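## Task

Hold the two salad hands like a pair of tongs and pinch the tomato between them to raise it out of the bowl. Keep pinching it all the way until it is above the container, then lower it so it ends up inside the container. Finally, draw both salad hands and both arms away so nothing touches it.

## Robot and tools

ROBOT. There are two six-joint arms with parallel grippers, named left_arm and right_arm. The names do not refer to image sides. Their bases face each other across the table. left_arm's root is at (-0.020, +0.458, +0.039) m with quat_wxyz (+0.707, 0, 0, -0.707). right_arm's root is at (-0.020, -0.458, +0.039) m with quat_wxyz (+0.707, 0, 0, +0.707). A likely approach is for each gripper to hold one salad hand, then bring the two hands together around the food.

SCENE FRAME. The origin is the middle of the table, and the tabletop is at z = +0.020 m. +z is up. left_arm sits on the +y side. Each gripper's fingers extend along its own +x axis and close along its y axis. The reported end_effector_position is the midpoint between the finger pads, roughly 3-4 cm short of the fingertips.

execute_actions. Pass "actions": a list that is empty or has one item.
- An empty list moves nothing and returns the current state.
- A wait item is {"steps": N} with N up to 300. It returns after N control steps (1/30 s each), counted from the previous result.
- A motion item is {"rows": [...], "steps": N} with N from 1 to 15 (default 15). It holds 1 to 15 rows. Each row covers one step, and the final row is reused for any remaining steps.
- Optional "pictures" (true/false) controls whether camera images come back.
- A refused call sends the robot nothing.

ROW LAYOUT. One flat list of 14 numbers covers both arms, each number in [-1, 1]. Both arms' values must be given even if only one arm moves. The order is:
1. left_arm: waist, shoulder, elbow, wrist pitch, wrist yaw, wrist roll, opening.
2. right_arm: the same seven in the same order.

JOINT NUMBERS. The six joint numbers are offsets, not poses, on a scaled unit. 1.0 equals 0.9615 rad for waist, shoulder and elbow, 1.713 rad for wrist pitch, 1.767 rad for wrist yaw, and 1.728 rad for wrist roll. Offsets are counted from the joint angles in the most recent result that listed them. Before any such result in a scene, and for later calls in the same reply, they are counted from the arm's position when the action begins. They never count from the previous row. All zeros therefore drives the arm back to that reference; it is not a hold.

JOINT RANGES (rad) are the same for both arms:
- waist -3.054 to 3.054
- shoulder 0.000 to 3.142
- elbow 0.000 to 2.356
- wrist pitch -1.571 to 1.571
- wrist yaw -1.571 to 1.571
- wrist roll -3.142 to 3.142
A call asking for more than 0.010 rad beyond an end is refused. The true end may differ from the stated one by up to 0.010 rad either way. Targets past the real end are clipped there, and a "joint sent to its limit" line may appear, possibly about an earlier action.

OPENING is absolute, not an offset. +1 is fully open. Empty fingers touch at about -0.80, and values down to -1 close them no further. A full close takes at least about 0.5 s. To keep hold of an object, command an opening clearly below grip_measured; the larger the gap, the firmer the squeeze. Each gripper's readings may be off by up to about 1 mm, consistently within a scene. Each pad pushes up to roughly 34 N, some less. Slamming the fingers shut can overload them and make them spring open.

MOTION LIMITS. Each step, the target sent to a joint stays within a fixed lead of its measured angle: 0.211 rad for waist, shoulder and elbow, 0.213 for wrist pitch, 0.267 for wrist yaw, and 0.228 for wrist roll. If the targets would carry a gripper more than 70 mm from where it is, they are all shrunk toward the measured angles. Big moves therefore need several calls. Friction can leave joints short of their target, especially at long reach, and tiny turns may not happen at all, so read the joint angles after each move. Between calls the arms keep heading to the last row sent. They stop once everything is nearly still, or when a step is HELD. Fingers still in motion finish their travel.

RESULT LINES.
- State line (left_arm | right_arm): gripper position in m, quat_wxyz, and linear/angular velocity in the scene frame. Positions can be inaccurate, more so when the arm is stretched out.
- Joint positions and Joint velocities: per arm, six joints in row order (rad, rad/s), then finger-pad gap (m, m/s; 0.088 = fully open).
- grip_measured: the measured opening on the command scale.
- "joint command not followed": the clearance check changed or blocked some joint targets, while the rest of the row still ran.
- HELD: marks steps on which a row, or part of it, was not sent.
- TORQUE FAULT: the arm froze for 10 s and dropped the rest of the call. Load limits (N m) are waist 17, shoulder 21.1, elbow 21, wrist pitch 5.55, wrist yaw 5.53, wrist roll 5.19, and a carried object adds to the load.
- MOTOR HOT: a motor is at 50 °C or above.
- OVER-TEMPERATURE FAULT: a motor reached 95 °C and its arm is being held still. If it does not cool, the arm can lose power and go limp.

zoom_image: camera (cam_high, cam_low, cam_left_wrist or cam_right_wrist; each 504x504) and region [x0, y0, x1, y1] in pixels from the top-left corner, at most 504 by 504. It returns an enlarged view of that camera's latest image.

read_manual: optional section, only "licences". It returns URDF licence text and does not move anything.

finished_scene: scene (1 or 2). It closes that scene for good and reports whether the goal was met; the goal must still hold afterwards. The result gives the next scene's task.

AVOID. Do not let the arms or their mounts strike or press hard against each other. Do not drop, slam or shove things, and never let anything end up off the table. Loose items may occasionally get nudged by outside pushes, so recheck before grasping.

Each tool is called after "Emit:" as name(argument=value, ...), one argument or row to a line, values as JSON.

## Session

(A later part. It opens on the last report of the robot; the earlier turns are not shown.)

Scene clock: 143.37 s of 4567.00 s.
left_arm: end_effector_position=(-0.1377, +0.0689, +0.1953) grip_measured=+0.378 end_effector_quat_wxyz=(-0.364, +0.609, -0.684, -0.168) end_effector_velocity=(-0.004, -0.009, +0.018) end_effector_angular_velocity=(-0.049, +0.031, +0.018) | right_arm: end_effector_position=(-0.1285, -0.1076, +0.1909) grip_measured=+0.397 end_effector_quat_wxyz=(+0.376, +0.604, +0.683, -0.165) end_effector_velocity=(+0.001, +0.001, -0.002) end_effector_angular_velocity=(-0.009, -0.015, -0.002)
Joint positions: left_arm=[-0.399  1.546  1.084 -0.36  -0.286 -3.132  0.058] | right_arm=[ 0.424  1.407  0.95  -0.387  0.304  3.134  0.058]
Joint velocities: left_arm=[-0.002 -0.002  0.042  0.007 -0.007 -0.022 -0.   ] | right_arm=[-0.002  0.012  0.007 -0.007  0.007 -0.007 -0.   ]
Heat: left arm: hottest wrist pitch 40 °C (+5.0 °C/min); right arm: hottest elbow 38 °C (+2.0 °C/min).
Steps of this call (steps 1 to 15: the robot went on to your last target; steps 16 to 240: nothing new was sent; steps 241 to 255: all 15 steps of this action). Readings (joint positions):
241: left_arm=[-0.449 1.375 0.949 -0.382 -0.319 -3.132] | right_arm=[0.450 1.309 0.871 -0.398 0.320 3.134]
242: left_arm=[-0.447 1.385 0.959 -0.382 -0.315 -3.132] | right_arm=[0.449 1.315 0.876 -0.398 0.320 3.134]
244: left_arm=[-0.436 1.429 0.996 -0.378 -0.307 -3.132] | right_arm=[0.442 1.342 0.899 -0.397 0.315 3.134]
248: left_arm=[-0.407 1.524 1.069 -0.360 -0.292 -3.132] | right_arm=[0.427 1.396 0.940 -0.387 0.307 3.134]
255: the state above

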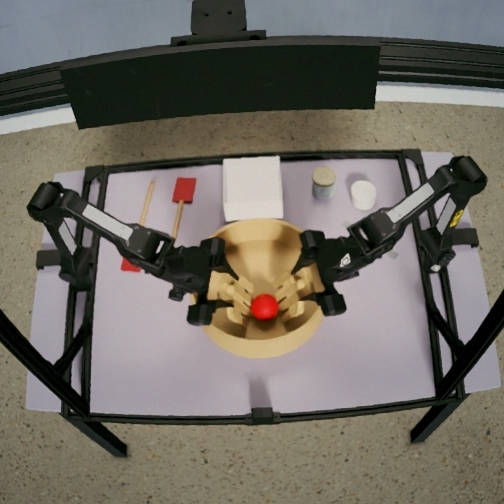

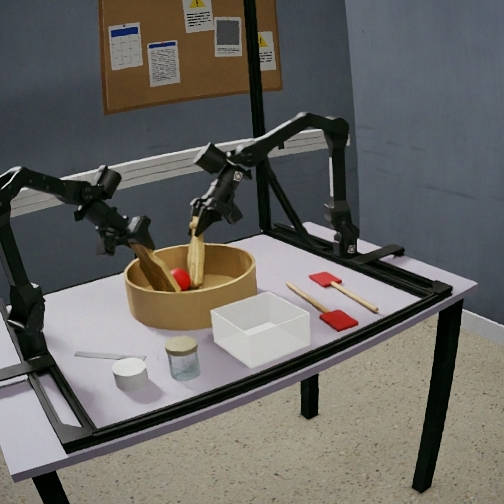

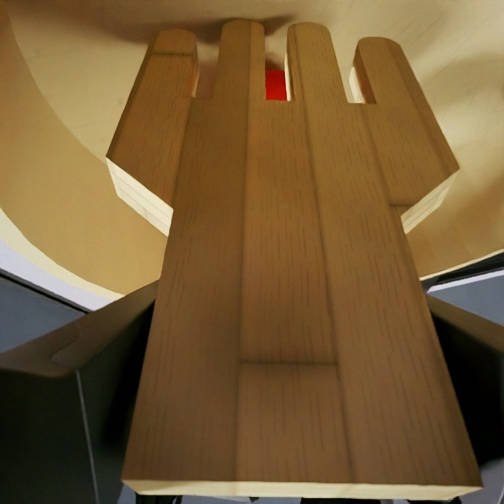

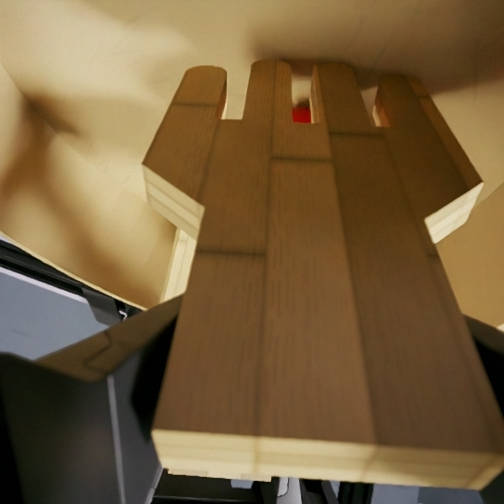

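Emit:
execute_actions(
  actions=[
    {"rows":[[0,0,0.01,0,0,0,-1,0,0.035,0.035,0.003,0,0,-1],[0,0,0.01,0,0,0,-1,-0.015,0.075,0.068,0.006,0,0,-1]],"steps":12},
  ],
)

Emit:
execute_actions(
  actions=[
    {"rows":[[0.03,-0.01,-0.01,0,0.011,0,-1,-0.03,-0.01,-0.01,0.002,-0.012,0,-1],[0.06,-0.022,-0.02,0,0.023,0,-1,-0.06,-0.022,-0.02,0.004,-0.024,0,-1],[0.09,-0.033,-0.029,0,0.035,0,-1,-0.09,-0.033,-0.03,0.006,-0.037,0,-1],[0.12,-0.043,-0.037,0,0.046,0,-1,-0.12,-0.043,-0.039,0.008,-0.049,0,-1],[0.15,-0.052,-0.045,0,0.058,0,-1,-0.15,-0.052,-0.047,0.01,-0.061,0,-1],[0.18,-0.061,-0.052,0,0.069,0,-1,-0.18,-0.06,-0.055,0.012,-0.074,0,-1],[0.21,-0.069,-0.058,0,0.081,0,-1,-0.21,-0.067,-0.062,0.014,-0.086,0,-1],[0.24,-0.076,-0.064,0,0.092,0,-1,-0.245,-0.074,-0.068,0.016,-0.098,0,-1],[0.27,-0.082,-0.069,0,0.104,0,-1,-0.275,-0.08,-0.073,0.018,-0.11,0,-1],[0.3,-0.087,-0.073,0.002,0.116,0,-1,-0.305,-0.085,-0.078,0.02,-0.123,0,-1],[0.33,-0.092,-0.077,0.004,0.127,0,-1,-0.335,-0.089,-0.082,0.022,-0.135,0,-1],[0.36,-0.096,-0.08,0.006,0.139,0,-1,-0.365,-0.092,-0.085,0.024,-0.147,0,-1],[0.39,-0.099,-0.082,0.008,0.15,0,-1,-0.395,-0.095,-0.088,0.026,-0.16,0,-1],[0.415,-0.102,-0.084,0.008,0.162,0,-1,-0.428,-0.098,-0.09,0.028,-0.172,0,-1]]},
  ],
  pictures=false,
)

Emit:
execute_actions(
  actions=[
    {"steps":12},
  ],
)

Scene clock: 157.87 s of 4567.00 s.
left_arm: end_effector_position=(-0.1380, +0.0680, +0.1962) grip_measured=+0.378 end_effector_quat_wxyz=(-0.363, +0.609, -0.685, -0.168) end_effector_velocity=(+0.002, -0.000, -0.001) end_effector_angular_velocity=(-0.004, +0.001, +0.013) | right_arm: end_effector_position=(-0.1311, -0.0926, +0.1917) grip_measured=+0.396 end_effector_quat_wxyz=(+0.375, +0.607, +0.681, -0.167) end_effector_velocity=(+0.001, -0.002, -0.007) end_effector_angular_velocity=(-0.031, -0.013, +0.008)
Joint positions: left_arm=[-0.399  1.548  1.088 -0.36  -0.286 -3.132  0.058] | right_arm=[ 0.414  1.465  1.002 -0.38   0.303  3.134  0.058]
Joint velocities: left_arm=[ 0.002 -0.002 -0.007  0.007 -0.007 -0.007 -0.   ] | right_arm=[-0.002  0.012  0.002 -0.022 -0.007 -0.007 -0.   ]
Heat: left arm: hottest wrist pitch 40 °C (+3.0 °C/min); right arm: hottest elbow 39 °C (+3.0 °C/min).
Steps of this call (steps 1 to 15: the robot went on to your last target; steps 16 to 423: nothing new was sent; steps 424 to 435: all 12 steps of this action). Readings (joint positions):
424: left_arm=[-0.399 1.548 1.088 -0.360 -0.286 -3.132] | right_arm=[0.423 1.412 0.955 -0.387 0.304 3.134]
425: left_arm=[-0.399 1.548 1.088 -0.360 -0.286 -3.132] | right_arm=[0.423 1.421 0.963 -0.388 0.304 3.134]
427: left_arm=[-0.399 1.548 1.088 -0.360 -0.286 -3.132] | right_arm=[0.418 1.446 0.985 -0.380 0.304 3.134]
431: left_arm=[-0.399 1.548 1.088 -0.360 -0.286 -3.132] | right_arm=[0.414 1.462 0.999 -0.380 0.303 3.134]
435: the state above

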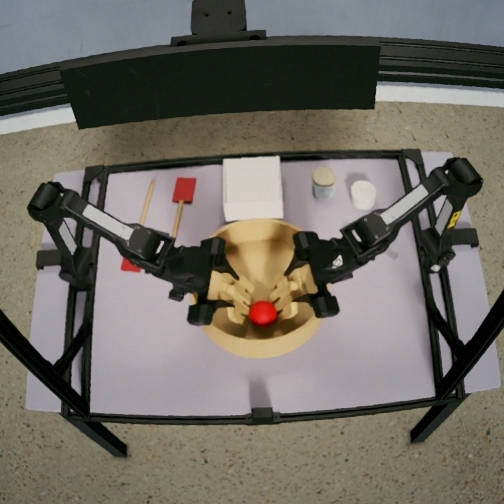

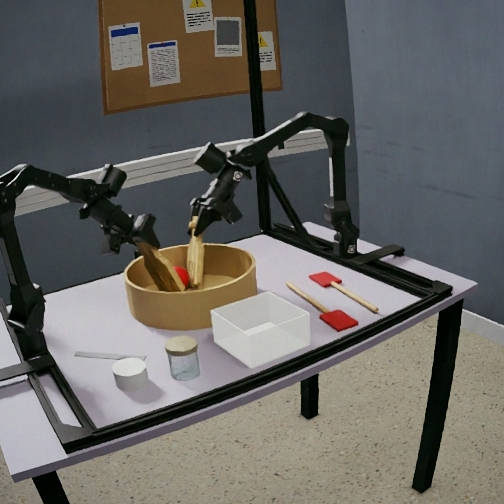

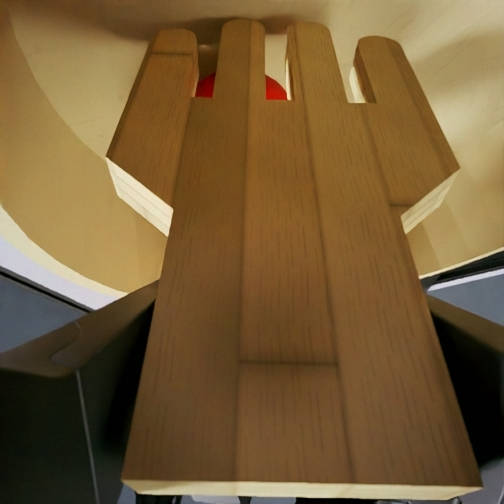

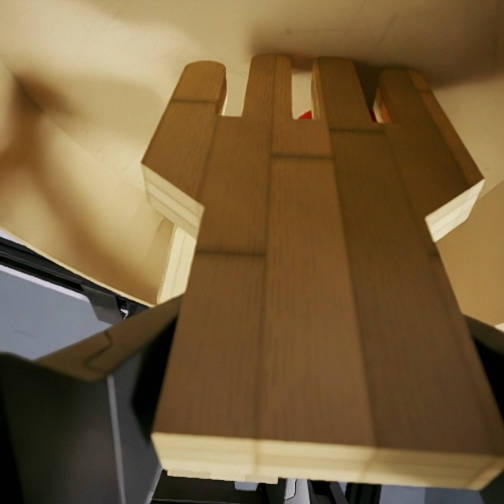

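Scene clock: 158.37 s of 4567.00 s.
left_arm: end_effector_position=(-0.0325, +0.0664, +0.1945) grip_measured=+0.378 end_effector_quat_wxyz=(-0.293, +0.647, -0.653, -0.263) end_effector_velocity=(+0.216, +0.011, +0.005) end_effector_angular_velocity=(-0.015, +0.234, +0.443) | right_arm: end_effector_position=(-0.0358, -0.0869, +0.1923) grip_measured=+0.396 end_effector_quat_wxyz=(+0.289, +0.645, +0.658, -0.259) end_effector_velocity=(+0.221, -0.006, -0.005) end_effector_angular_velocity=(+0.009, +0.180, -0.469)
Joint positions: left_arm=[-0.048  1.472  1.02  -0.356 -0.043 -3.134  0.058] | right_arm=[ 0.059  1.389  0.933 -0.342  0.04   3.137  0.058]
Joint velocities: left_arm=[ 0.676 -0.09  -0.071  0.007  0.33   0.007 -0.   ] | right_arm=[-0.716 -0.071 -0.085  0.037 -0.3   -0.051 -0.   ]
Heat: left arm: hottest wrist pitch 40 °C (+3.0 °C/min); right arm: hottest elbow 39 °C (+3.0 °C/min).
Steps of this call (steps 1 to 15: all 15 steps of this action). Readings (joint positions):
1: left_arm=[-0.397 1.548 1.088 -0.360 -0.282 -3.132] | right_arm=[0.412 1.465 1.002 -0.379 0.300 3.134]
2: left_arm=[-0.390 1.548 1.087 -0.360 -0.272 -3.132] | right_arm=[0.404 1.464 1.002 -0.379 0.290 3.134]
4: left_arm=[-0.359 1.542 1.079 -0.360 -0.242 -3.132] | right_arm=[0.370 1.455 0.997 -0.373 0.254 3.135]
8: left_arm=[-0.248 1.512 1.051 -0.360 -0.176 -3.135] | right_arm=[0.263 1.424 0.969 -0.363 0.181 3.138]
15: the state above

Scene clock: 158.77 s of 4567.00 s.
left_arm: end_effector_position=(-0.0206, +0.0672, +0.1954) grip_measured=+0.378 end_effector_quat_wxyz=(-0.280, +0.650, -0.652, -0.273) end_effector_velocity=(+0.000, +0.002, -0.001) end_effector_angular_velocity=(+0.007, -0.010, -0.003) | right_arm: end_effector_position=(-0.0212, -0.0875, +0.1918) grip_measured=+0.396 end_effector_quat_wxyz=(+0.276, +0.651, +0.653, -0.271) end_effector_velocity=(+0.002, -0.002, +0.000) end_effector_angular_velocity=(-0.002, +0.000, +0.003)
Joint positions: left_arm=[-0.003  1.465  1.014 -0.352 -0.004 -3.134  0.058] | right_arm=[ 0.005  1.383  0.925 -0.336  0.003  3.136  0.058]
Joint velocities: left_arm=[-0.002 -0.002 -0.002 -0.007 -0.007  0.007  0.   ] | right_arm=[-0.007 -0.007 -0.002 -0.007 -0.007 -0.007  0.   ]
Heat: left arm: hottest wrist pitch 40 °C (+3.0 °C/min); right arm: hottest elbow 39 °C (+3.0 °C/min).
Steps of this call (steps 1 to 12: the robot went on to your last target). Readings (joint positions):
1: left_arm=[-0.029 1.470 1.018 -0.355 -0.035 -3.134] | right_arm=[0.039 1.387 0.931 -0.341 0.032 3.137]
2: left_arm=[-0.016 1.468 1.017 -0.354 -0.028 -3.134] | right_arm=[0.025 1.386 0.929 -0.340 0.026 3.136]
4: left_arm=[-0.004 1.466 1.016 -0.353 -0.016 -3.134] | right_arm=[0.012 1.384 0.927 -0.338 0.013 3.136]
8: left_arm=[-0.003 1.465 1.015 -0.352 -0.005 -3.134] | right_arm=[0.007 1.383 0.926 -0.337 0.006 3.136]
12: the state above

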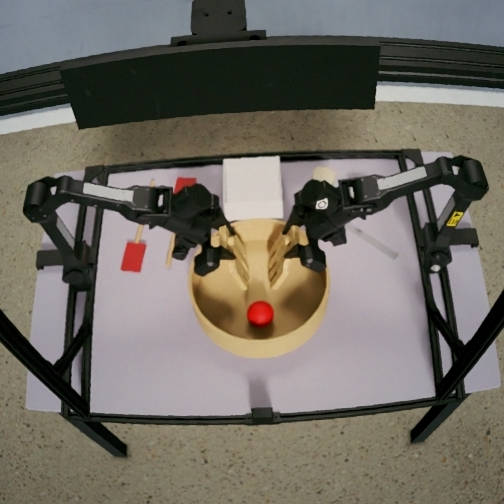

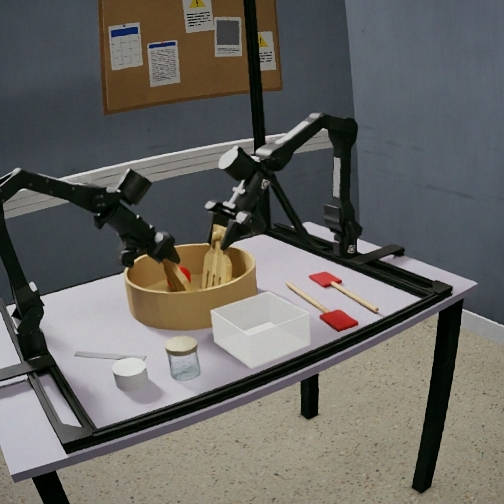

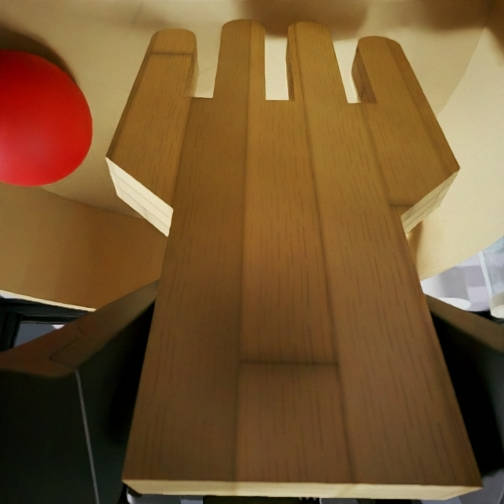

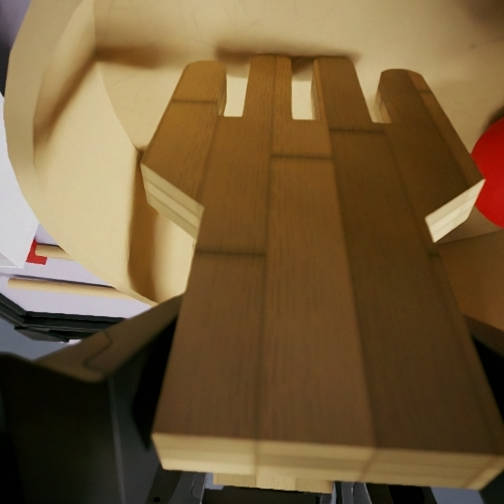

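Emit:
execute_actions(
  actions=[
    {"rows":[[0,-0.1,0,0,0,0,-1,0,-0.05,0.1,-0.04,0,0,-1],[0,-0.2,0,0,0,0,-1,0,-0.1,0.2,-0.08,0,0,-1],[0,-0.3,0,0,0,0,-1,0,-0.1,0.3,-0.13,0,0,-1],[0,-0.45,0,-0.05,0,0,-1,0,-0.1,0.43,-0.195,0,0,-1],[0,-0.6,-0.05,-0.1,0,0,-1,0,-0.1,0.43,-0.195,0,0,-1],[0,-0.7,-0.1,-0.15,0,0,-1,0,-0.1,0.43,-0.195,0,0,-1],[0,-0.7,-0.1,-0.15,0,0,-1,0,-0.1,0.43,-0.195,0,-0.9,-1]]},
  ],
  pictures=false,
)

Emit:
execute_actions(
  actions=[
    {"steps":22},
  ],
  pictures=false,
)

Emit:
execute_actions(
  actions=[
    {"rows":[[0,0,0,0,0,0,-1,0.15,0,0.015,0,0,0,-1],[0,0,0,0,0,0,-1,0.3,0,0.015,0,0,0,-1],[0,0,0,0,0,0,-1,0.445,0,0.015,0,0,0,-1],[0,0,0,0,0,0,-1,0.445,0,0.015,0,0,0,-1],[0,0,0,0,0,0,-1,0.445,0,0.015,0,0,0,-1],[0,0,0,0,0,0,-1,0.445,0.07,0.015,0,0,0,-1],[0,0,0,0,0,0,-1,0.445,0.14,0.015,0,0,0,-1],[0,0,0,0,0,0,-1,0.445,0.2,0.015,0,0,0,-1]]},
  ],
  pictures=false,
)

Emit:
execute_actions(
  actions=[
    {"steps":10},
  ],
)

Scene clock: 174.40 s of 4567.00 s.
left_arm: end_effector_position=(-0.0201, +0.1884, +0.3190) grip_measured=+0.378 end_effector_quat_wxyz=(-0.174, +0.686, -0.686, -0.168) end_effector_velocity=(+0.001, +0.102, +0.110) end_effector_angular_velocity=(-0.422, +0.004, +0.007) | right_arm: end_effector_position=(-0.0211, -0.0926, +0.3389) grip_measured=+0.396 end_effector_quat_wxyz=(+0.387, +0.591, +0.707, -0.030) end_effector_velocity=(-0.000, -0.018, -0.023) end_effector_angular_velocity=(-0.132, -1.491, +1.074)
Joint positions: left_arm=[-0.002  0.818  0.927 -0.598 -0.003 -3.134  0.058] | right_arm=[ 0.004  1.283  1.325 -0.663  0.002  2.606  0.058]
Joint velocities: left_arm=[-0.002 -0.52  -0.002 -0.095 -0.007 -0.007 -0.   ] | right_arm=[-0.002 -0.002  0.002 -0.139 -0.007 -1.839 -0.   ]
Heat: left arm: hottest wrist pitch 41 °C (+2.0 °C/min); right arm: hottest elbow 38 °C (+1.0 °C/min).
Steps of this call (steps 1 to 30: the robot went on to your last target; steps 31 to 454: nothing new was sent; steps 455 to 469: all 15 steps of this action). Readings (joint positions):
455: left_arm=[-0.002 1.454 1.012 -0.352 -0.003 -3.134] | right_arm=[0.004 1.378 0.933 -0.348 0.002 3.136]
456: left_arm=[-0.002 1.431 1.008 -0.354 -0.003 -3.134] | right_arm=[0.004 1.373 0.955 -0.385 0.002 3.136]
458: left_arm=[-0.002 1.353 0.999 -0.373 -0.003 -3.134] | right_arm=[0.004 1.357 1.024 -0.471 0.002 3.136]
462: left_arm=[-0.002 1.116 0.970 -0.536 -0.003 -3.134] | right_arm=[0.004 1.315 1.208 -0.606 0.002 3.034]
469: the state above

Scene clock: 175.13 s of 4567.00 s.
left_arm: end_effector_position=(-0.0201, +0.1928, +0.3196) grip_measured=+0.378 end_effector_quat_wxyz=(-0.173, +0.686, -0.687, -0.167) end_effector_velocity=(+0.002, +0.001, -0.004) end_effector_angular_velocity=(+0.012, +0.003, +0.012) | right_arm: end_effector_position=(-0.0211, -0.0932, +0.3363) grip_measured=+0.396 end_effector_quat_wxyz=(+0.627, +0.326, +0.635, +0.313) end_effector_velocity=(+0.002, -0.004, -0.002) end_effector_angular_velocity=(-0.017, -0.105, +0.065)
Joint positions: left_arm=[-0.002  0.8    0.923 -0.61  -0.003 -3.134  0.058] | right_arm=[ 0.004  1.286  1.325 -0.672  0.002  1.595  0.058]
Joint velocities: left_arm=[ 0.002 -0.002 -0.007 -0.007 -0.007 -0.007 -0.   ] | right_arm=[-0.002 -0.007 -0.002 -0.022  0.007 -0.125  0.   ]
Heat: left arm: hottest wrist pitch 41 °C (+2.0 °C/min); right arm: hottest elbow 38 °C (+1.0 °C/min).
Steps of this call (steps 1 to 22: the robot went on to your last target). Readings (joint positions):
1: left_arm=[-0.002 0.806 0.927 -0.602 -0.003 -3.134] | right_arm=[0.004 1.284 1.325 -0.668 0.002 2.545]
2: left_arm=[-0.002 0.801 0.927 -0.606 -0.003 -3.134] | right_arm=[0.004 1.286 1.325 -0.671 0.002 2.484]
4: left_arm=[-0.002 0.800 0.925 -0.608 -0.003 -3.134] | right_arm=[0.004 1.286 1.325 -0.672 0.002 2.363]
8: left_arm=[-0.002 0.800 0.923 -0.610 -0.003 -3.134] | right_arm=[0.004 1.286 1.325 -0.672 0.002 2.119]
22: the state above

Scene clock: 175.63 s of 4567.00 s.
left_arm: end_effector_position=(-0.0201, +0.1929, +0.3195) grip_measured=+0.378 end_effector_quat_wxyz=(-0.174, +0.686, -0.687, -0.168) end_effector_velocity=(-0.000, -0.000, +0.001) end_effector_angular_velocity=(-0.007, +0.023, +0.006) | right_arm: end_effector_position=(-0.1840, -0.0973, +0.2656) grip_measured=+0.396 end_effector_quat_wxyz=(+0.588, +0.116, +0.704, +0.381) end_effector_velocity=(-0.005, +0.003, -0.027) end_effector_angular_velocity=(-0.060, -0.051, +0.008)
Joint positions: left_arm=[-0.002  0.8    0.923 -0.611 -0.003 -3.134  0.058] | right_arm=[ 0.426  1.486  1.331 -0.678 -0.003  1.594  0.058]
Joint velocities: left_arm=[ 0.002 -0.002 -0.002  0.007  0.007 -0.022  0.   ] | right_arm=[ 0.017  0.061 -0.007 -0.007  0.022 -0.007 -0.   ]
Heat: left arm: hottest wrist pitch 41 °C (+3.0 °C/min); right arm: hottest elbow 38 °C (+1.0 °C/min).
Steps of this call (steps 1 to 15: all 15 steps of this action). Readings (joint positions):
1: left_arm=[-0.002 0.800 0.923 -0.610 -0.003 -3.134] | right_arm=[0.016 1.286 1.325 -0.672 0.014 1.593]
2: left_arm=[-0.002 0.800 0.923 -0.610 -0.003 -3.134] | right_arm=[0.052 1.286 1.325 -0.672 0.021 1.593]
4: left_arm=[-0.002 0.800 0.923 -0.611 -0.003 -3.134] | right_arm=[0.161 1.286 1.325 -0.672 0.008 1.593]
8: left_arm=[-0.002 0.800 0.923 -0.611 -0.003 -3.134] | right_arm=[0.364 1.337 1.336 -0.671 -0.004 1.593]
15: the state above

Scene clock: 175.97 s of 4567.00 s.
left_arm: end_effector_position=(-0.0201, +0.1929, +0.3195) grip_measured=+0.378 end_effector_quat_wxyz=(-0.174, +0.686, -0.687, -0.168) end_effector_velocity=(+0.000, +0.001, +0.000) end_effector_angular_velocity=(+0.002, -0.010, +0.001) | right_arm: end_effector_position=(-0.1850, -0.0974, +0.2669) grip_measured=+0.396 end_effector_quat_wxyz=(+0.587, +0.117, +0.703, +0.383) end_effector_velocity=(-0.002, -0.000, +0.001) end_effector_angular_velocity=(+0.010, -0.005, +0.039)
Joint positions: left_arm=[-0.002  0.8    0.923 -0.611 -0.003 -3.134  0.058] | right_arm=[ 0.429  1.484  1.331 -0.675 -0.002  1.594  0.058]
Joint velocities: left_arm=[-0.002 -0.002  0.002 -0.007 -0.007  0.007 -0.001] | right_arm=[-0.002 -0.002 -0.002  0.007 -0.022 -0.037 -0.   ]
Heat: left arm: hottest wrist pitch 41 °C (+3.0 °C/min); right arm: hottest elbow 38 °C (+1.0 °C/min).
Steps of this call (steps 1 to 10: the robot went on to your last target). Readings (joint positions):
1: left_arm=[-0.002 0.800 0.923 -0.611 -0.003 -3.134] | right_arm=[0.427 1.487 1.331 -0.678 -0.003 1.594]
2: left_arm=[-0.002 0.800 0.923 -0.611 -0.003 -3.134] | right_arm=[0.427 1.487 1.331 -0.677 -0.002 1.594]
4: left_arm=[-0.002 0.800 0.923 -0.611 -0.003 -3.134] | right_arm=[0.428 1.484 1.331 -0.675 -0.002 1.594]
8: left_arm=[-0.002 0.800 0.923 -0.611 -0.003 -3.134] | right_arm=[0.429 1.484 1.331 -0.675 -0.002 1.594]
10: the state above

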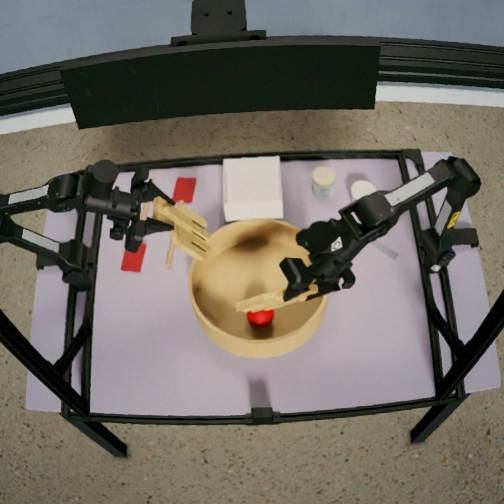

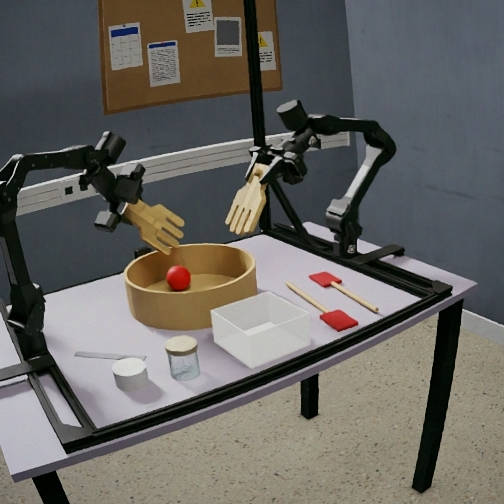

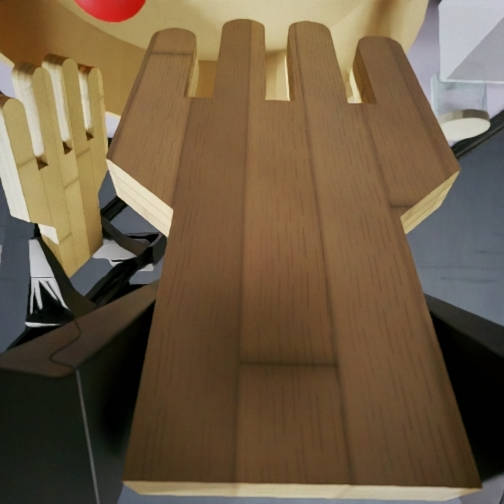

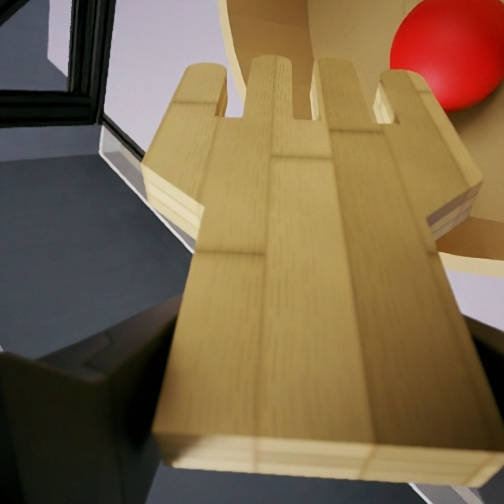

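Emit:
execute_actions(
  actions=[
    {"rows":[[0,0,0,0,0,0,-1,-0.03,0,-0.02,0,0,0,-1],[0,0,0,0,0,0,-1,-0.03,0.02,-0.04,0,0,0,-1],[0,0,0,0,0,0,-1,-0.03,0.04,-0.06,0,0,0,-1],[0,0,0,0,0,0,-1,-0.03,0.06,-0.07,0,0,0,-1],[0,0,0,0,0,0,-1,-0.03,0.08,-0.07,0,0,0,-1],[0,0,0,0,0,0,-1,-0.03,0.1,-0.07,0,0,0,-1]]},
  ],
)

Scene clock: 181.70 s of 4567.00 s.
left_arm: end_effector_position=(-0.0201, +0.1929, +0.3191) grip_measured=+0.378 end_effector_quat_wxyz=(-0.174, +0.686, -0.686, -0.168) end_effector_velocity=(+0.000, -0.000, +0.001) end_effector_angular_velocity=(-0.007, +0.003, +0.007) | right_arm: end_effector_position=(-0.1767, -0.0918, +0.2240) grip_measured=+0.396 end_effector_quat_wxyz=(+0.612, +0.087, +0.705, +0.347) end_effector_velocity=(+0.005, -0.000, -0.001) end_effector_angular_velocity=(+0.002, -0.023, -0.010)
Joint positions: left_arm=[-0.002  0.8    0.923 -0.612 -0.003 -3.134  0.058] | right_arm=[ 0.405  1.554  1.285 -0.663 -0.     1.587  0.058]
Joint velocities: left_arm=[-0.002 -0.002 -0.002  0.007 -0.007 -0.007 -0.001] | right_arm=[-0.002 -0.002 -0.002 -0.007  0.022 -0.007 -0.   ]
Heat: left arm: hottest wrist pitch 41 °C (+3.0 °C/min); right arm: hottest elbow 38 °C (+1.0 °C/min).
Steps of this call (steps 1 to 15: the robot went on to your last target; steps 16 to 157: nothing new was sent; steps 158 to 172: all 15 steps of this action). Readings (joint positions):
158: left_arm=[-0.002 0.800 0.923 -0.611 -0.003 -3.134] | right_arm=[0.428 1.484 1.331 -0.675 -0.002 1.594]
159: left_arm=[-0.002 0.800 0.923 -0.611 -0.003 -3.134] | right_arm=[0.423 1.484 1.328 -0.675 -0.001 1.594]
161: left_arm=[-0.002 0.800 0.923 -0.611 -0.003 -3.134] | right_arm=[0.411 1.491 1.313 -0.675 -0.001 1.594]
165: left_arm=[-0.002 0.800 0.923 -0.612 -0.003 -3.134] | right_arm=[0.404 1.546 1.286 -0.661 -0.004 1.588]
172: the state above

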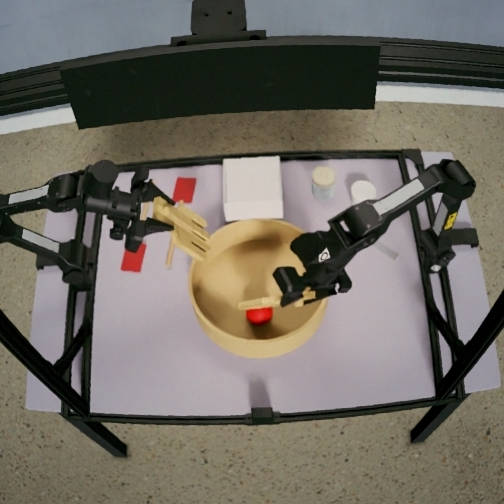

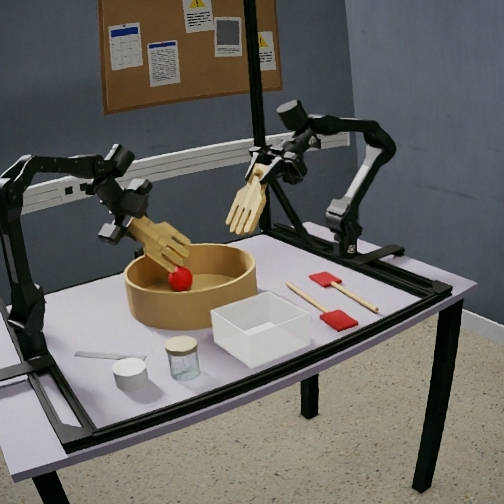

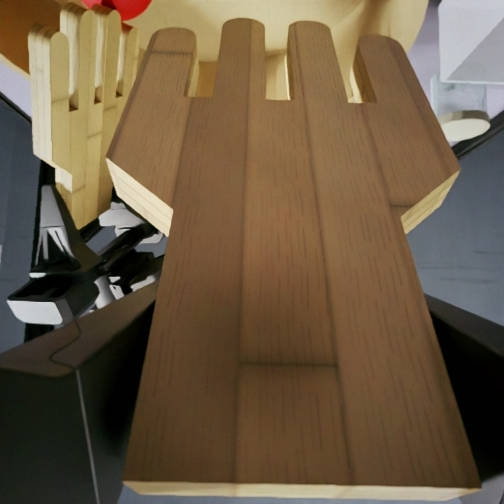

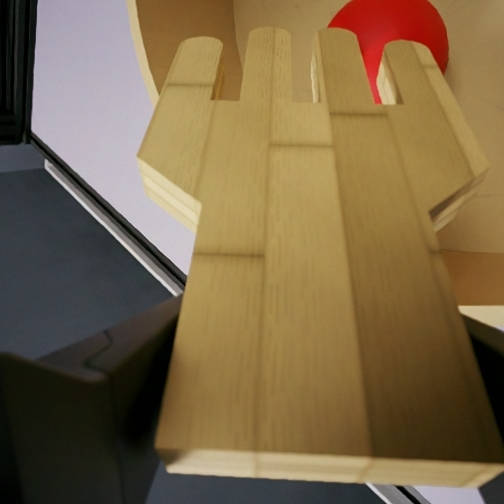

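Emit:
execute_actions(
  actions=[],
)

Scene clock: 201.83 s of 4567.00 s.
left_arm: end_effector_position=(-0.0201, +0.1929, +0.3185) grip_measured=+0.378 end_effector_quat_wxyz=(-0.175, +0.685, -0.686, -0.169) end_effector_velocity=(-0.000, +0.001, -0.002) end_effector_angular_velocity=(+0.007, +0.023, +0.006) | right_arm: end_effector_position=(-0.1751, -0.0919, +0.2192) grip_measured=+0.396 end_effector_quat_wxyz=(+0.616, +0.084, +0.705, +0.340) end_effector_velocity=(+0.002, -0.004, -0.003) end_effector_angular_velocity=(-0.021, -0.007, +0.008)
Joint positions: left_arm=[-0.002  0.801  0.922 -0.612 -0.003 -3.134  0.058] | right_arm=[ 0.402  1.563  1.283 -0.668  0.002  1.589  0.058]
Joint velocities: left_arm=[ 0.002 -0.002 -0.002 -0.007  0.007 -0.022 -0.   ] | right_arm=[-0.002 -0.002 -0.002 -0.022 -0.007 -0.007  0.   ]
Heat: left arm: hottest wrist pitch 41 °C (+2.0 °C/min); right arm: hottest elbow 37 °C (-1.0 °C/min).
Steps of this call (steps 1 to 15: the robot went on to your last target; steps 16 to 604: nothing new was sent). Readings (joint positions):
1: left_arm=[-0.002 0.800 0.923 -0.612 -0.003 -3.134] | right_arm=[0.405 1.554 1.285 -0.663 -0.000 1.587]
2: left_arm=[-0.002 0.800 0.923 -0.612 -0.003 -3.134] | right_arm=[0.405 1.554 1.285 -0.663 -0.000 1.587]
4: left_arm=[-0.002 0.800 0.923 -0.612 -0.003 -3.134] | right_arm=[0.405 1.554 1.285 -0.663 -0.000 1.587]
8: left_arm=[-0.002 0.800 0.923 -0.612 -0.003 -3.134] | right_arm=[0.405 1.554 1.285 -0.663 -0.000 1.587]
604: the state above
All arms were judged still, so your last target was given up. Only a new action makes them travel on or press farther. Fingers that are still opening or closing keep moving.

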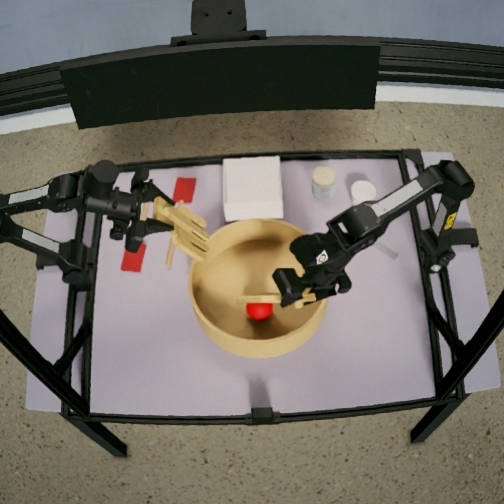

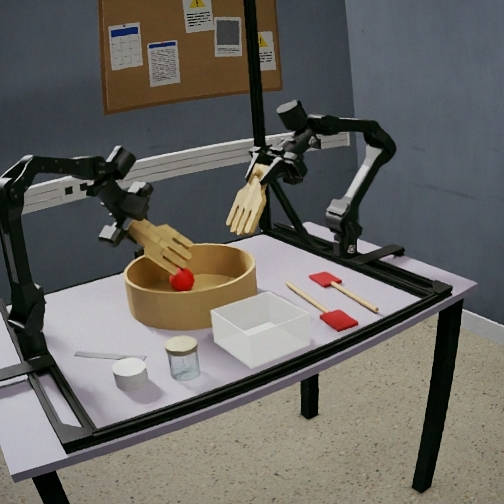

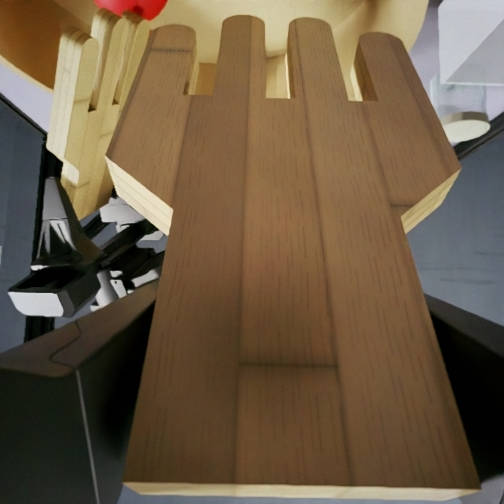

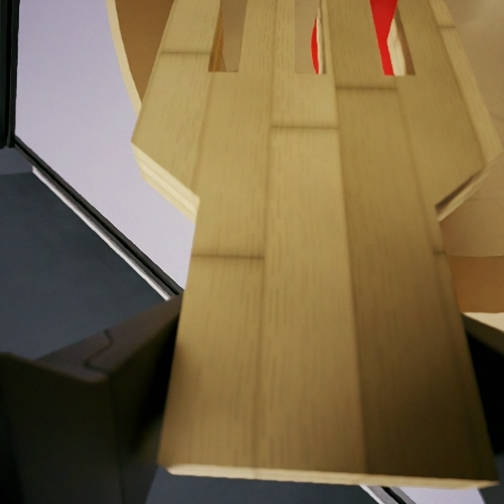

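Emit:
execute_actions(
  actions=[
    {"rows":[[0,0,0,0,0,0,-1,0,-0.06,0,0,0,0,-1],[0,0,0,0,0,0,-1,0,-0.12,0,0,0,0,-1],[0,0,0,0,0,0,-1,0,-0.16,0,0,0,0,-1],[0,0,0,0,0,0,-1,0,-0.16,0,0,0,0,-1],[0,0,0,0,0,0,-1,0,-0.16,0,0,0,0,-1],[0,0,0,0,0,0,-1,0.04,-0.16,0,0,0,0,-1],[0,0,0,0,0,0,-1,0.08,-0.16,0,0,0,0,-1],[0,0,0,0,0,0,-1,0.12,-0.16,0,0,0,0,-1],[0,0,0,0,0,0,-1,0.17,-0.16,0,0,0,0,-1]]},
  ],
  pictures=false,
)

Emit:
execute_actions(
  actions=[
    {"rows":[[0,0,0,0,0,0,-1,0,0.03,0,0,0,0,-1],[0,0,0,0,0,0,-1,0,0.06,0.01,0,0,0,-1],[0,0,0,0,0,0,-1,0,0.09,0.02,0,0,0,-1],[0,0,0,0,0,0,-1,0,0.12,0.03,0,0,0,-1],[0,0,0,0,0,0,-1,0,0.15,0.04,0,0,0,-1]]},
  ],
)

Scene clock: 210.97 s of 4567.00 s.
left_arm: end_effector_position=(-0.0201, +0.1929, +0.3182) grip_measured=+0.378 end_effector_quat_wxyz=(-0.175, +0.685, -0.686, -0.169) end_effector_velocity=(+0.003, +0.000, -0.001) end_effector_angular_velocity=(+0.007, -0.017, +0.013) | right_arm: end_effector_position=(-0.2232, -0.1356, +0.2726) grip_measured=+0.396 end_effector_quat_wxyz=(+0.555, +0.077, +0.709, +0.429) end_effector_velocity=(-0.005, -0.005, -0.001) end_effector_angular_velocity=(-0.001, -0.013, +0.022)
Joint positions: left_arm=[-0.002  0.801  0.922 -0.613 -0.003 -3.134  0.058] | right_arm=[ 0.562  1.413  1.279 -0.671 -0.004  1.59   0.058]
Joint velocities: left_arm=[-0.002  0.002  0.002 -0.007 -0.022  0.007  0.001] | right_arm=[ 0.022 -0.002 -0.002 -0.007  0.007 -0.007 -0.   ]
Heat: left arm: hottest wrist pitch 42 °C (+2.0 °C/min); right arm: hottest elbow 36 °C (-3.0 °C/min).
Steps of this call (steps 1 to 259: nothing new was sent; steps 260 to 274: all 15 steps of this action). Readings (joint positions):
260: left_arm=[-0.002 0.801 0.922 -0.613 -0.003 -3.134] | right_arm=[0.401 1.561 1.279 -0.670 0.002 1.590]
261: left_arm=[-0.002 0.801 0.922 -0.613 -0.003 -3.134] | right_arm=[0.401 1.549 1.279 -0.672 0.002 1.590]
263: left_arm=[-0.002 0.801 0.922 -0.613 -0.003 -3.134] | right_arm=[0.401 1.508 1.272 -0.677 0.001 1.590]
267: left_arm=[-0.002 0.801 0.922 -0.613 -0.003 -3.134] | right_arm=[0.433 1.425 1.277 -0.670 0.006 1.590]
274: the state above

Scene clock: 211.47 s of 4567.00 s.
left_arm: end_effector_position=(-0.0201, +0.1930, +0.3180) grip_measured=+0.378 end_effector_quat_wxyz=(-0.176, +0.685, -0.686, -0.170) end_effector_velocity=(-0.001, +0.004, -0.007) end_effector_angular_velocity=(+0.037, -0.010, -0.004) | right_arm: end_effector_position=(-0.2332, -0.1199, +0.2277) grip_measured=+0.396 end_effector_quat_wxyz=(+0.582, +0.033, +0.711, +0.393) end_effector_velocity=(+0.001, +0.002, +0.008) end_effector_angular_velocity=(+0.005, +0.005, +0.003)
Joint positions: left_arm=[-0.002  0.801  0.922 -0.614 -0.003 -3.134  0.058] | right_arm=[ 0.562  1.558  1.302 -0.675 -0.003  1.59   0.058]
Joint velocities: left_arm=[-0.007 -0.002 -0.002 -0.037 -0.007  0.007 -0.   ] | right_arm=[-0.007 -0.002  0.027 -0.022 -0.007 -0.007 -0.   ]
Heat: left arm: hottest wrist pitch 42 °C (+2.0 °C/min); right arm: hottest elbow 36 °C (-3.0 °C/min).
Steps of this call (steps 1 to 15: all 15 steps of this action). Readings (joint positions):
1: left_arm=[-0.002 0.801 0.922 -0.613 -0.003 -3.134] | right_arm=[0.562 1.414 1.279 -0.671 -0.003 1.590]
2: left_arm=[-0.002 0.801 0.922 -0.613 -0.003 -3.134] | right_arm=[0.562 1.419 1.279 -0.671 -0.003 1.590]
4: left_arm=[-0.002 0.801 0.922 -0.614 -0.003 -3.134] | right_arm=[0.562 1.447 1.286 -0.671 -0.003 1.590]
8: left_arm=[-0.002 0.801 0.922 -0.614 -0.003 -3.134] | right_arm=[0.562 1.532 1.299 -0.672 -0.003 1.590]
15: the state above

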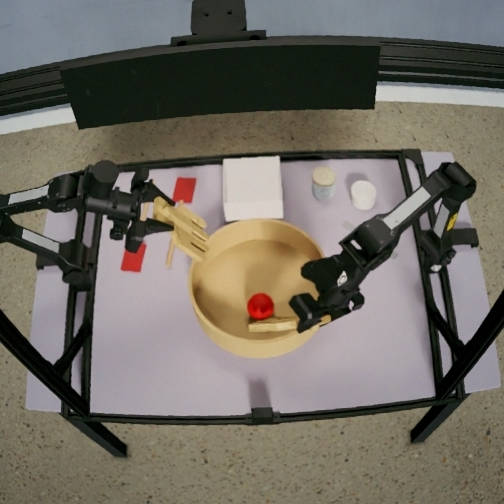

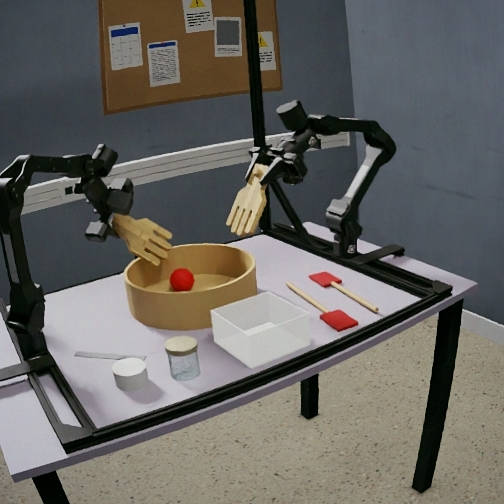

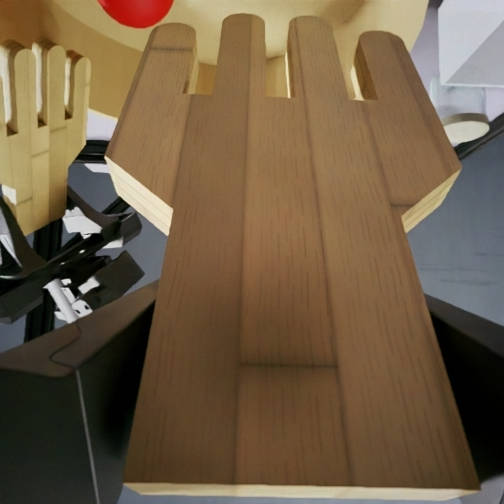

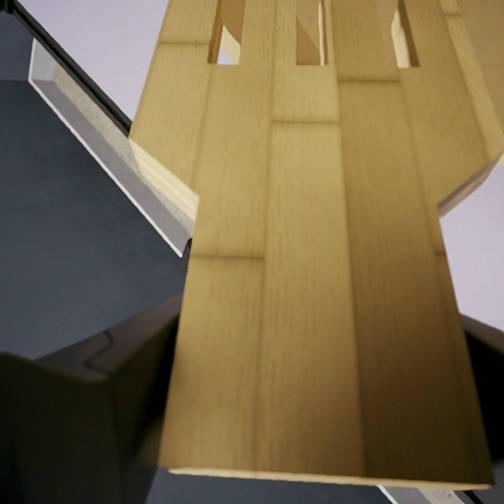

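Emit:
execute_actions(
  actions=[
    {"rows":[[0,0,0,0,0,0,-1,-0.01,0.02,0,0,0,0,-1],[0,0,0,0,0,0,-1,-0.02,0.04,0,0,0,0,-1],[0,0,0,0,0,0,-1,-0.03,0.06,0,0,0,0,-1],[0,0,0,0,0,0,-1,-0.04,0.08,0,0,0,0,-1],[0,0,0,0,0,0,-1,-0.04,0.10,0,0,0,0,-1]]},
  ],
)

Scene clock: 216.03 s of 4567.00 s.
left_arm: end_effector_position=(-0.0201, +0.1930, +0.3176) grip_measured=+0.378 end_effector_quat_wxyz=(-0.176, +0.685, -0.686, -0.170) end_effector_velocity=(+0.000, +0.003, -0.005) end_effector_angular_velocity=(+0.022, -0.010, +0.001) | right_arm: end_effector_position=(-0.2235, -0.1070, +0.1916) grip_measured=+0.396 end_effector_quat_wxyz=(+0.607, +0.012, +0.711, +0.354) end_effector_velocity=(+0.001, -0.003, -0.003) end_effector_angular_velocity=(-0.012, -0.004, +0.008)
Joint positions: left_arm=[-0.002  0.801  0.922 -0.614 -0.003 -3.134  0.058] | right_arm=[ 0.525  1.652  1.303 -0.677 -0.003  1.589  0.058]
Joint velocities: left_arm=[-0.002 -0.002 -0.002 -0.022 -0.007  0.007 -0.   ] | right_arm=[-0.002 -0.002 -0.007 -0.007 -0.007 -0.007 -0.   ]
Heat: left arm: hottest wrist pitch 42 °C (+2.0 °C/min); right arm: hottest elbow 37 °C (-2.0 °C/min).
Steps of this call (steps 1 to 15: the robot went on to your last target; steps 16 to 122: nothing new was sent; steps 123 to 137: all 15 steps of this action). Readings (joint positions):
123: left_arm=[-0.002 0.801 0.922 -0.614 -0.003 -3.134] | right_arm=[0.562 1.559 1.303 -0.675 -0.003 1.590]
124: left_arm=[-0.002 0.801 0.922 -0.614 -0.003 -3.134] | right_arm=[0.560 1.562 1.303 -0.675 -0.003 1.590]
126: left_arm=[-0.002 0.801 0.922 -0.614 -0.003 -3.134] | right_arm=[0.550 1.578 1.303 -0.675 -0.003 1.590]
130: left_arm=[-0.002 0.801 0.922 -0.614 -0.003 -3.134] | right_arm=[0.528 1.634 1.303 -0.676 -0.004 1.590]
137: the state above

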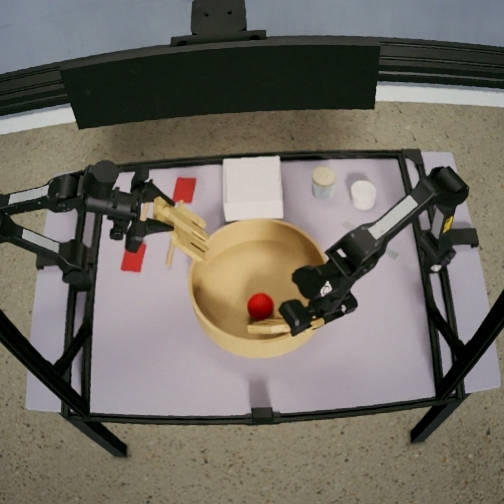

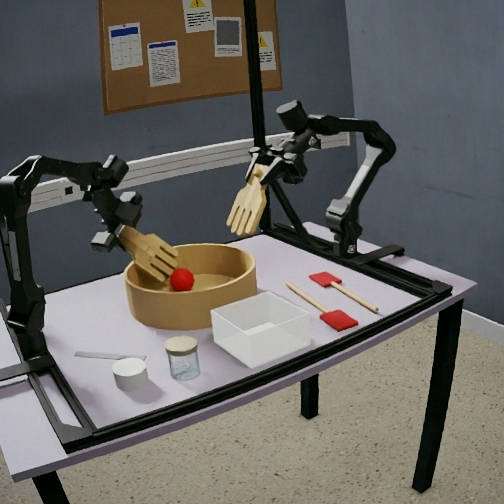

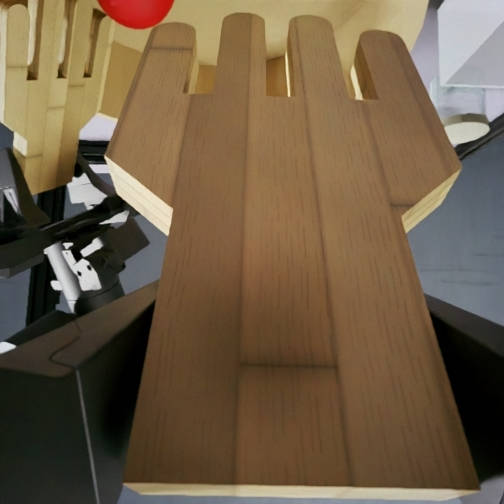

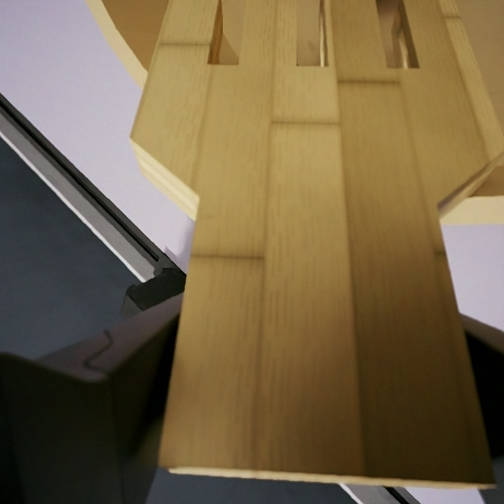

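Emit:
execute_actions(
  actions=[
    {"rows":[[0,0,0,0,0,0,-1,-0.013,0.01,0,0,0,0,-1],[0,0,0,0,0,0,-1,-0.026,0.01,0,0,0,0,-1],[0,0,0,0,0,0,-1,-0.039,0,-0.008,0,0,0,-1],[0,0,0,0,0,0,-1,-0.052,-0.006,-0.014,0,0,0,-1],[0,0,0,0,0,0,-1,-0.065,-0.012,-0.02,0,0,0,-1],[0,0,0,0,0,0,-1,-0.078,-0.018,-0.026,0,0,0,-1],[0,0,0,0,0,0,-1,-0.091,-0.024,-0.032,0,0,0,-1],[0,0,0,0,0,0,-1,-0.104,-0.03,-0.038,0,0,0,-1],[0,0,0,0,0,0,-1,-0.117,-0.036,-0.044,0,0,0,-1],[0,0,0,0,0,0,-1,-0.13,-0.042,-0.05,0,0,0,-1],[0,0,0,0,0,0,-1,-0.143,-0.048,-0.056,0,0,0,-1],[0,0,0,0,0,0,-1,-0.156,-0.054,-0.062,0,0,0,-1],[0,0,0,0,0,0,-1,-0.17,-0.06,-0.068,0,0,0,-1],[0,0,0,0,0,0,-1,-0.185,-0.066,-0.074,0,0,0,-1],[0,0,0,0,0,0,-1,-0.2,-0.072,-0.08,0,0,0,-1]]},
  ],
  pictures=false,
)

Emit:
execute_actions(
  actions=[
    {"steps":15},
  ],
)

Scene clock: 225.20 s of 4567.00 s.
left_arm: end_effector_position=(-0.0201, +0.1931, +0.3173) grip_measured=+0.378 end_effector_quat_wxyz=(-0.176, +0.685, -0.686, -0.170) end_effector_velocity=(+0.000, +0.001, -0.002) end_effector_angular_velocity=(+0.007, +0.003, +0.007) | right_arm: end_effector_position=(-0.1633, -0.0928, +0.1860) grip_measured=+0.396 end_effector_quat_wxyz=(+0.634, +0.060, +0.710, +0.301) end_effector_velocity=(+0.159, +0.018, +0.015) end_effector_angular_velocity=(+0.038, +0.018, -0.388)
Joint positions: left_arm=[-0.002  0.801  0.921 -0.615 -0.003 -3.134  0.058] | right_arm=[ 0.372  1.616  1.249 -0.677 -0.007  1.589  0.058]
Joint velocities: left_arm=[-0.002 -0.002 -0.002 -0.007 -0.007 -0.007 -0.   ] | right_arm=[-0.398 -0.193 -0.159  0.007 -0.007 -0.007 -0.   ]
Heat: left arm: hottest wrist pitch 42 °C (+2.0 °C/min); right arm: hottest elbow 37 °C (-1.0 °C/min).
Steps of this call (steps 1 to 15: the robot went on to your last target; steps 16 to 260: nothing new was sent; steps 261 to 275: all 15 steps of this action). Readings (joint positions):
261: left_arm=[-0.002 0.801 0.921 -0.614 -0.003 -3.134] | right_arm=[0.525 1.653 1.302 -0.677 -0.003 1.589]
262: left_arm=[-0.002 0.801 0.921 -0.615 -0.003 -3.134] | right_arm=[0.522 1.653 1.302 -0.677 -0.003 1.589]
264: left_arm=[-0.002 0.801 0.921 -0.615 -0.003 -3.134] | right_arm=[0.509 1.653 1.302 -0.677 -0.004 1.589]
268: left_arm=[-0.002 0.801 0.921 -0.615 -0.003 -3.134] | right_arm=[0.462 1.649 1.291 -0.677 -0.007 1.589]
275: the state above

Scene clock: 225.70 s of 4567.00 s.
left_arm: end_effector_position=(-0.0201, +0.1931, +0.3172) grip_measured=+0.378 end_effector_quat_wxyz=(-0.177, +0.685, -0.686, -0.171) end_effector_velocity=(+0.000, -0.001, -0.000) end_effector_angular_velocity=(-0.002, +0.003, +0.007) | right_arm: end_effector_position=(-0.1480, -0.0914, +0.1870) grip_measured=+0.396 end_effector_quat_wxyz=(+0.640, +0.074, +0.708, +0.290) end_effector_velocity=(+0.001, -0.005, -0.002) end_effector_angular_velocity=(-0.022, -0.005, +0.008)
Joint positions: left_arm=[-0.002  0.802  0.921 -0.615 -0.003 -3.134  0.058] | right_arm=[ 0.335  1.598  1.234 -0.677 -0.004  1.589  0.058]
Joint velocities: left_arm=[-0.002  0.002 -0.002  0.007 -0.007 -0.007  0.   ] | right_arm=[-0.002 -0.002 -0.002 -0.022 -0.007 -0.007  0.   ]
Heat: left arm: hottest wrist pitch 42 °C (+2.0 °C/min); right arm: hottest elbow 37 °C (-1.0 °C/min).
Steps of this call (steps 1 to 15: the robot went on to your last target). Readings (joint positions):
1: left_arm=[-0.002 0.801 0.921 -0.615 -0.003 -3.134] | right_arm=[0.359 1.610 1.244 -0.677 -0.006 1.589]
2: left_arm=[-0.002 0.801 0.921 -0.615 -0.003 -3.134] | right_arm=[0.349 1.605 1.241 -0.677 -0.004 1.589]
4: left_arm=[-0.002 0.801 0.921 -0.615 -0.003 -3.134] | right_arm=[0.338 1.600 1.239 -0.677 -0.004 1.589]
8: left_arm=[-0.002 0.801 0.921 -0.615 -0.003 -3.134] | right_arm=[0.335 1.598 1.236 -0.677 -0.004 1.589]
15: the state above

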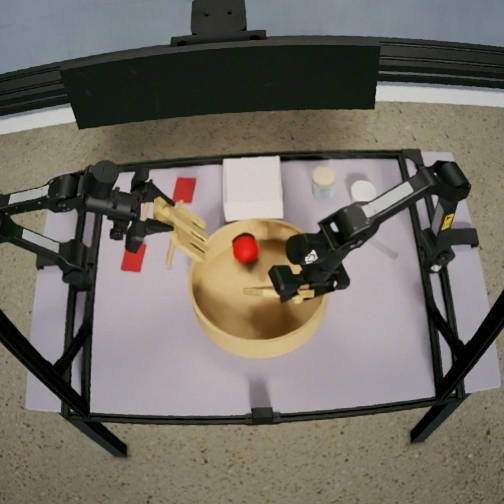

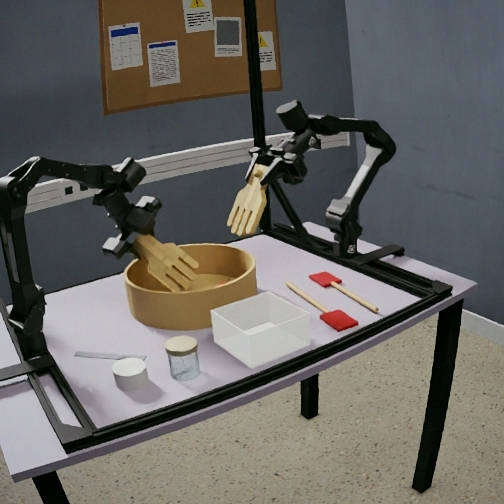

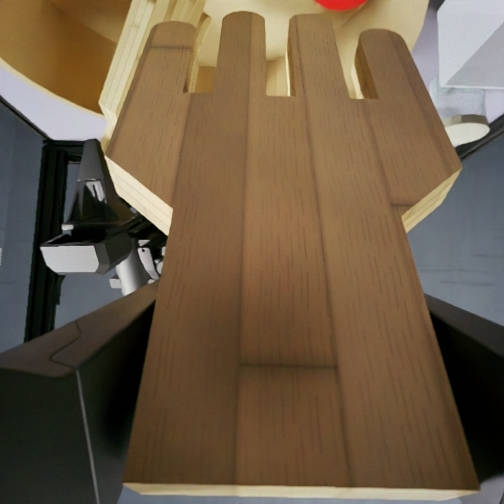

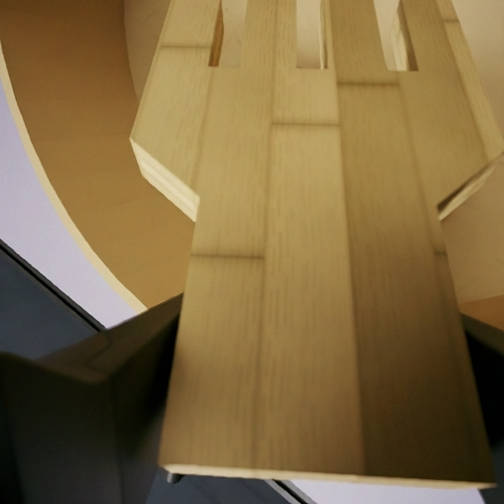

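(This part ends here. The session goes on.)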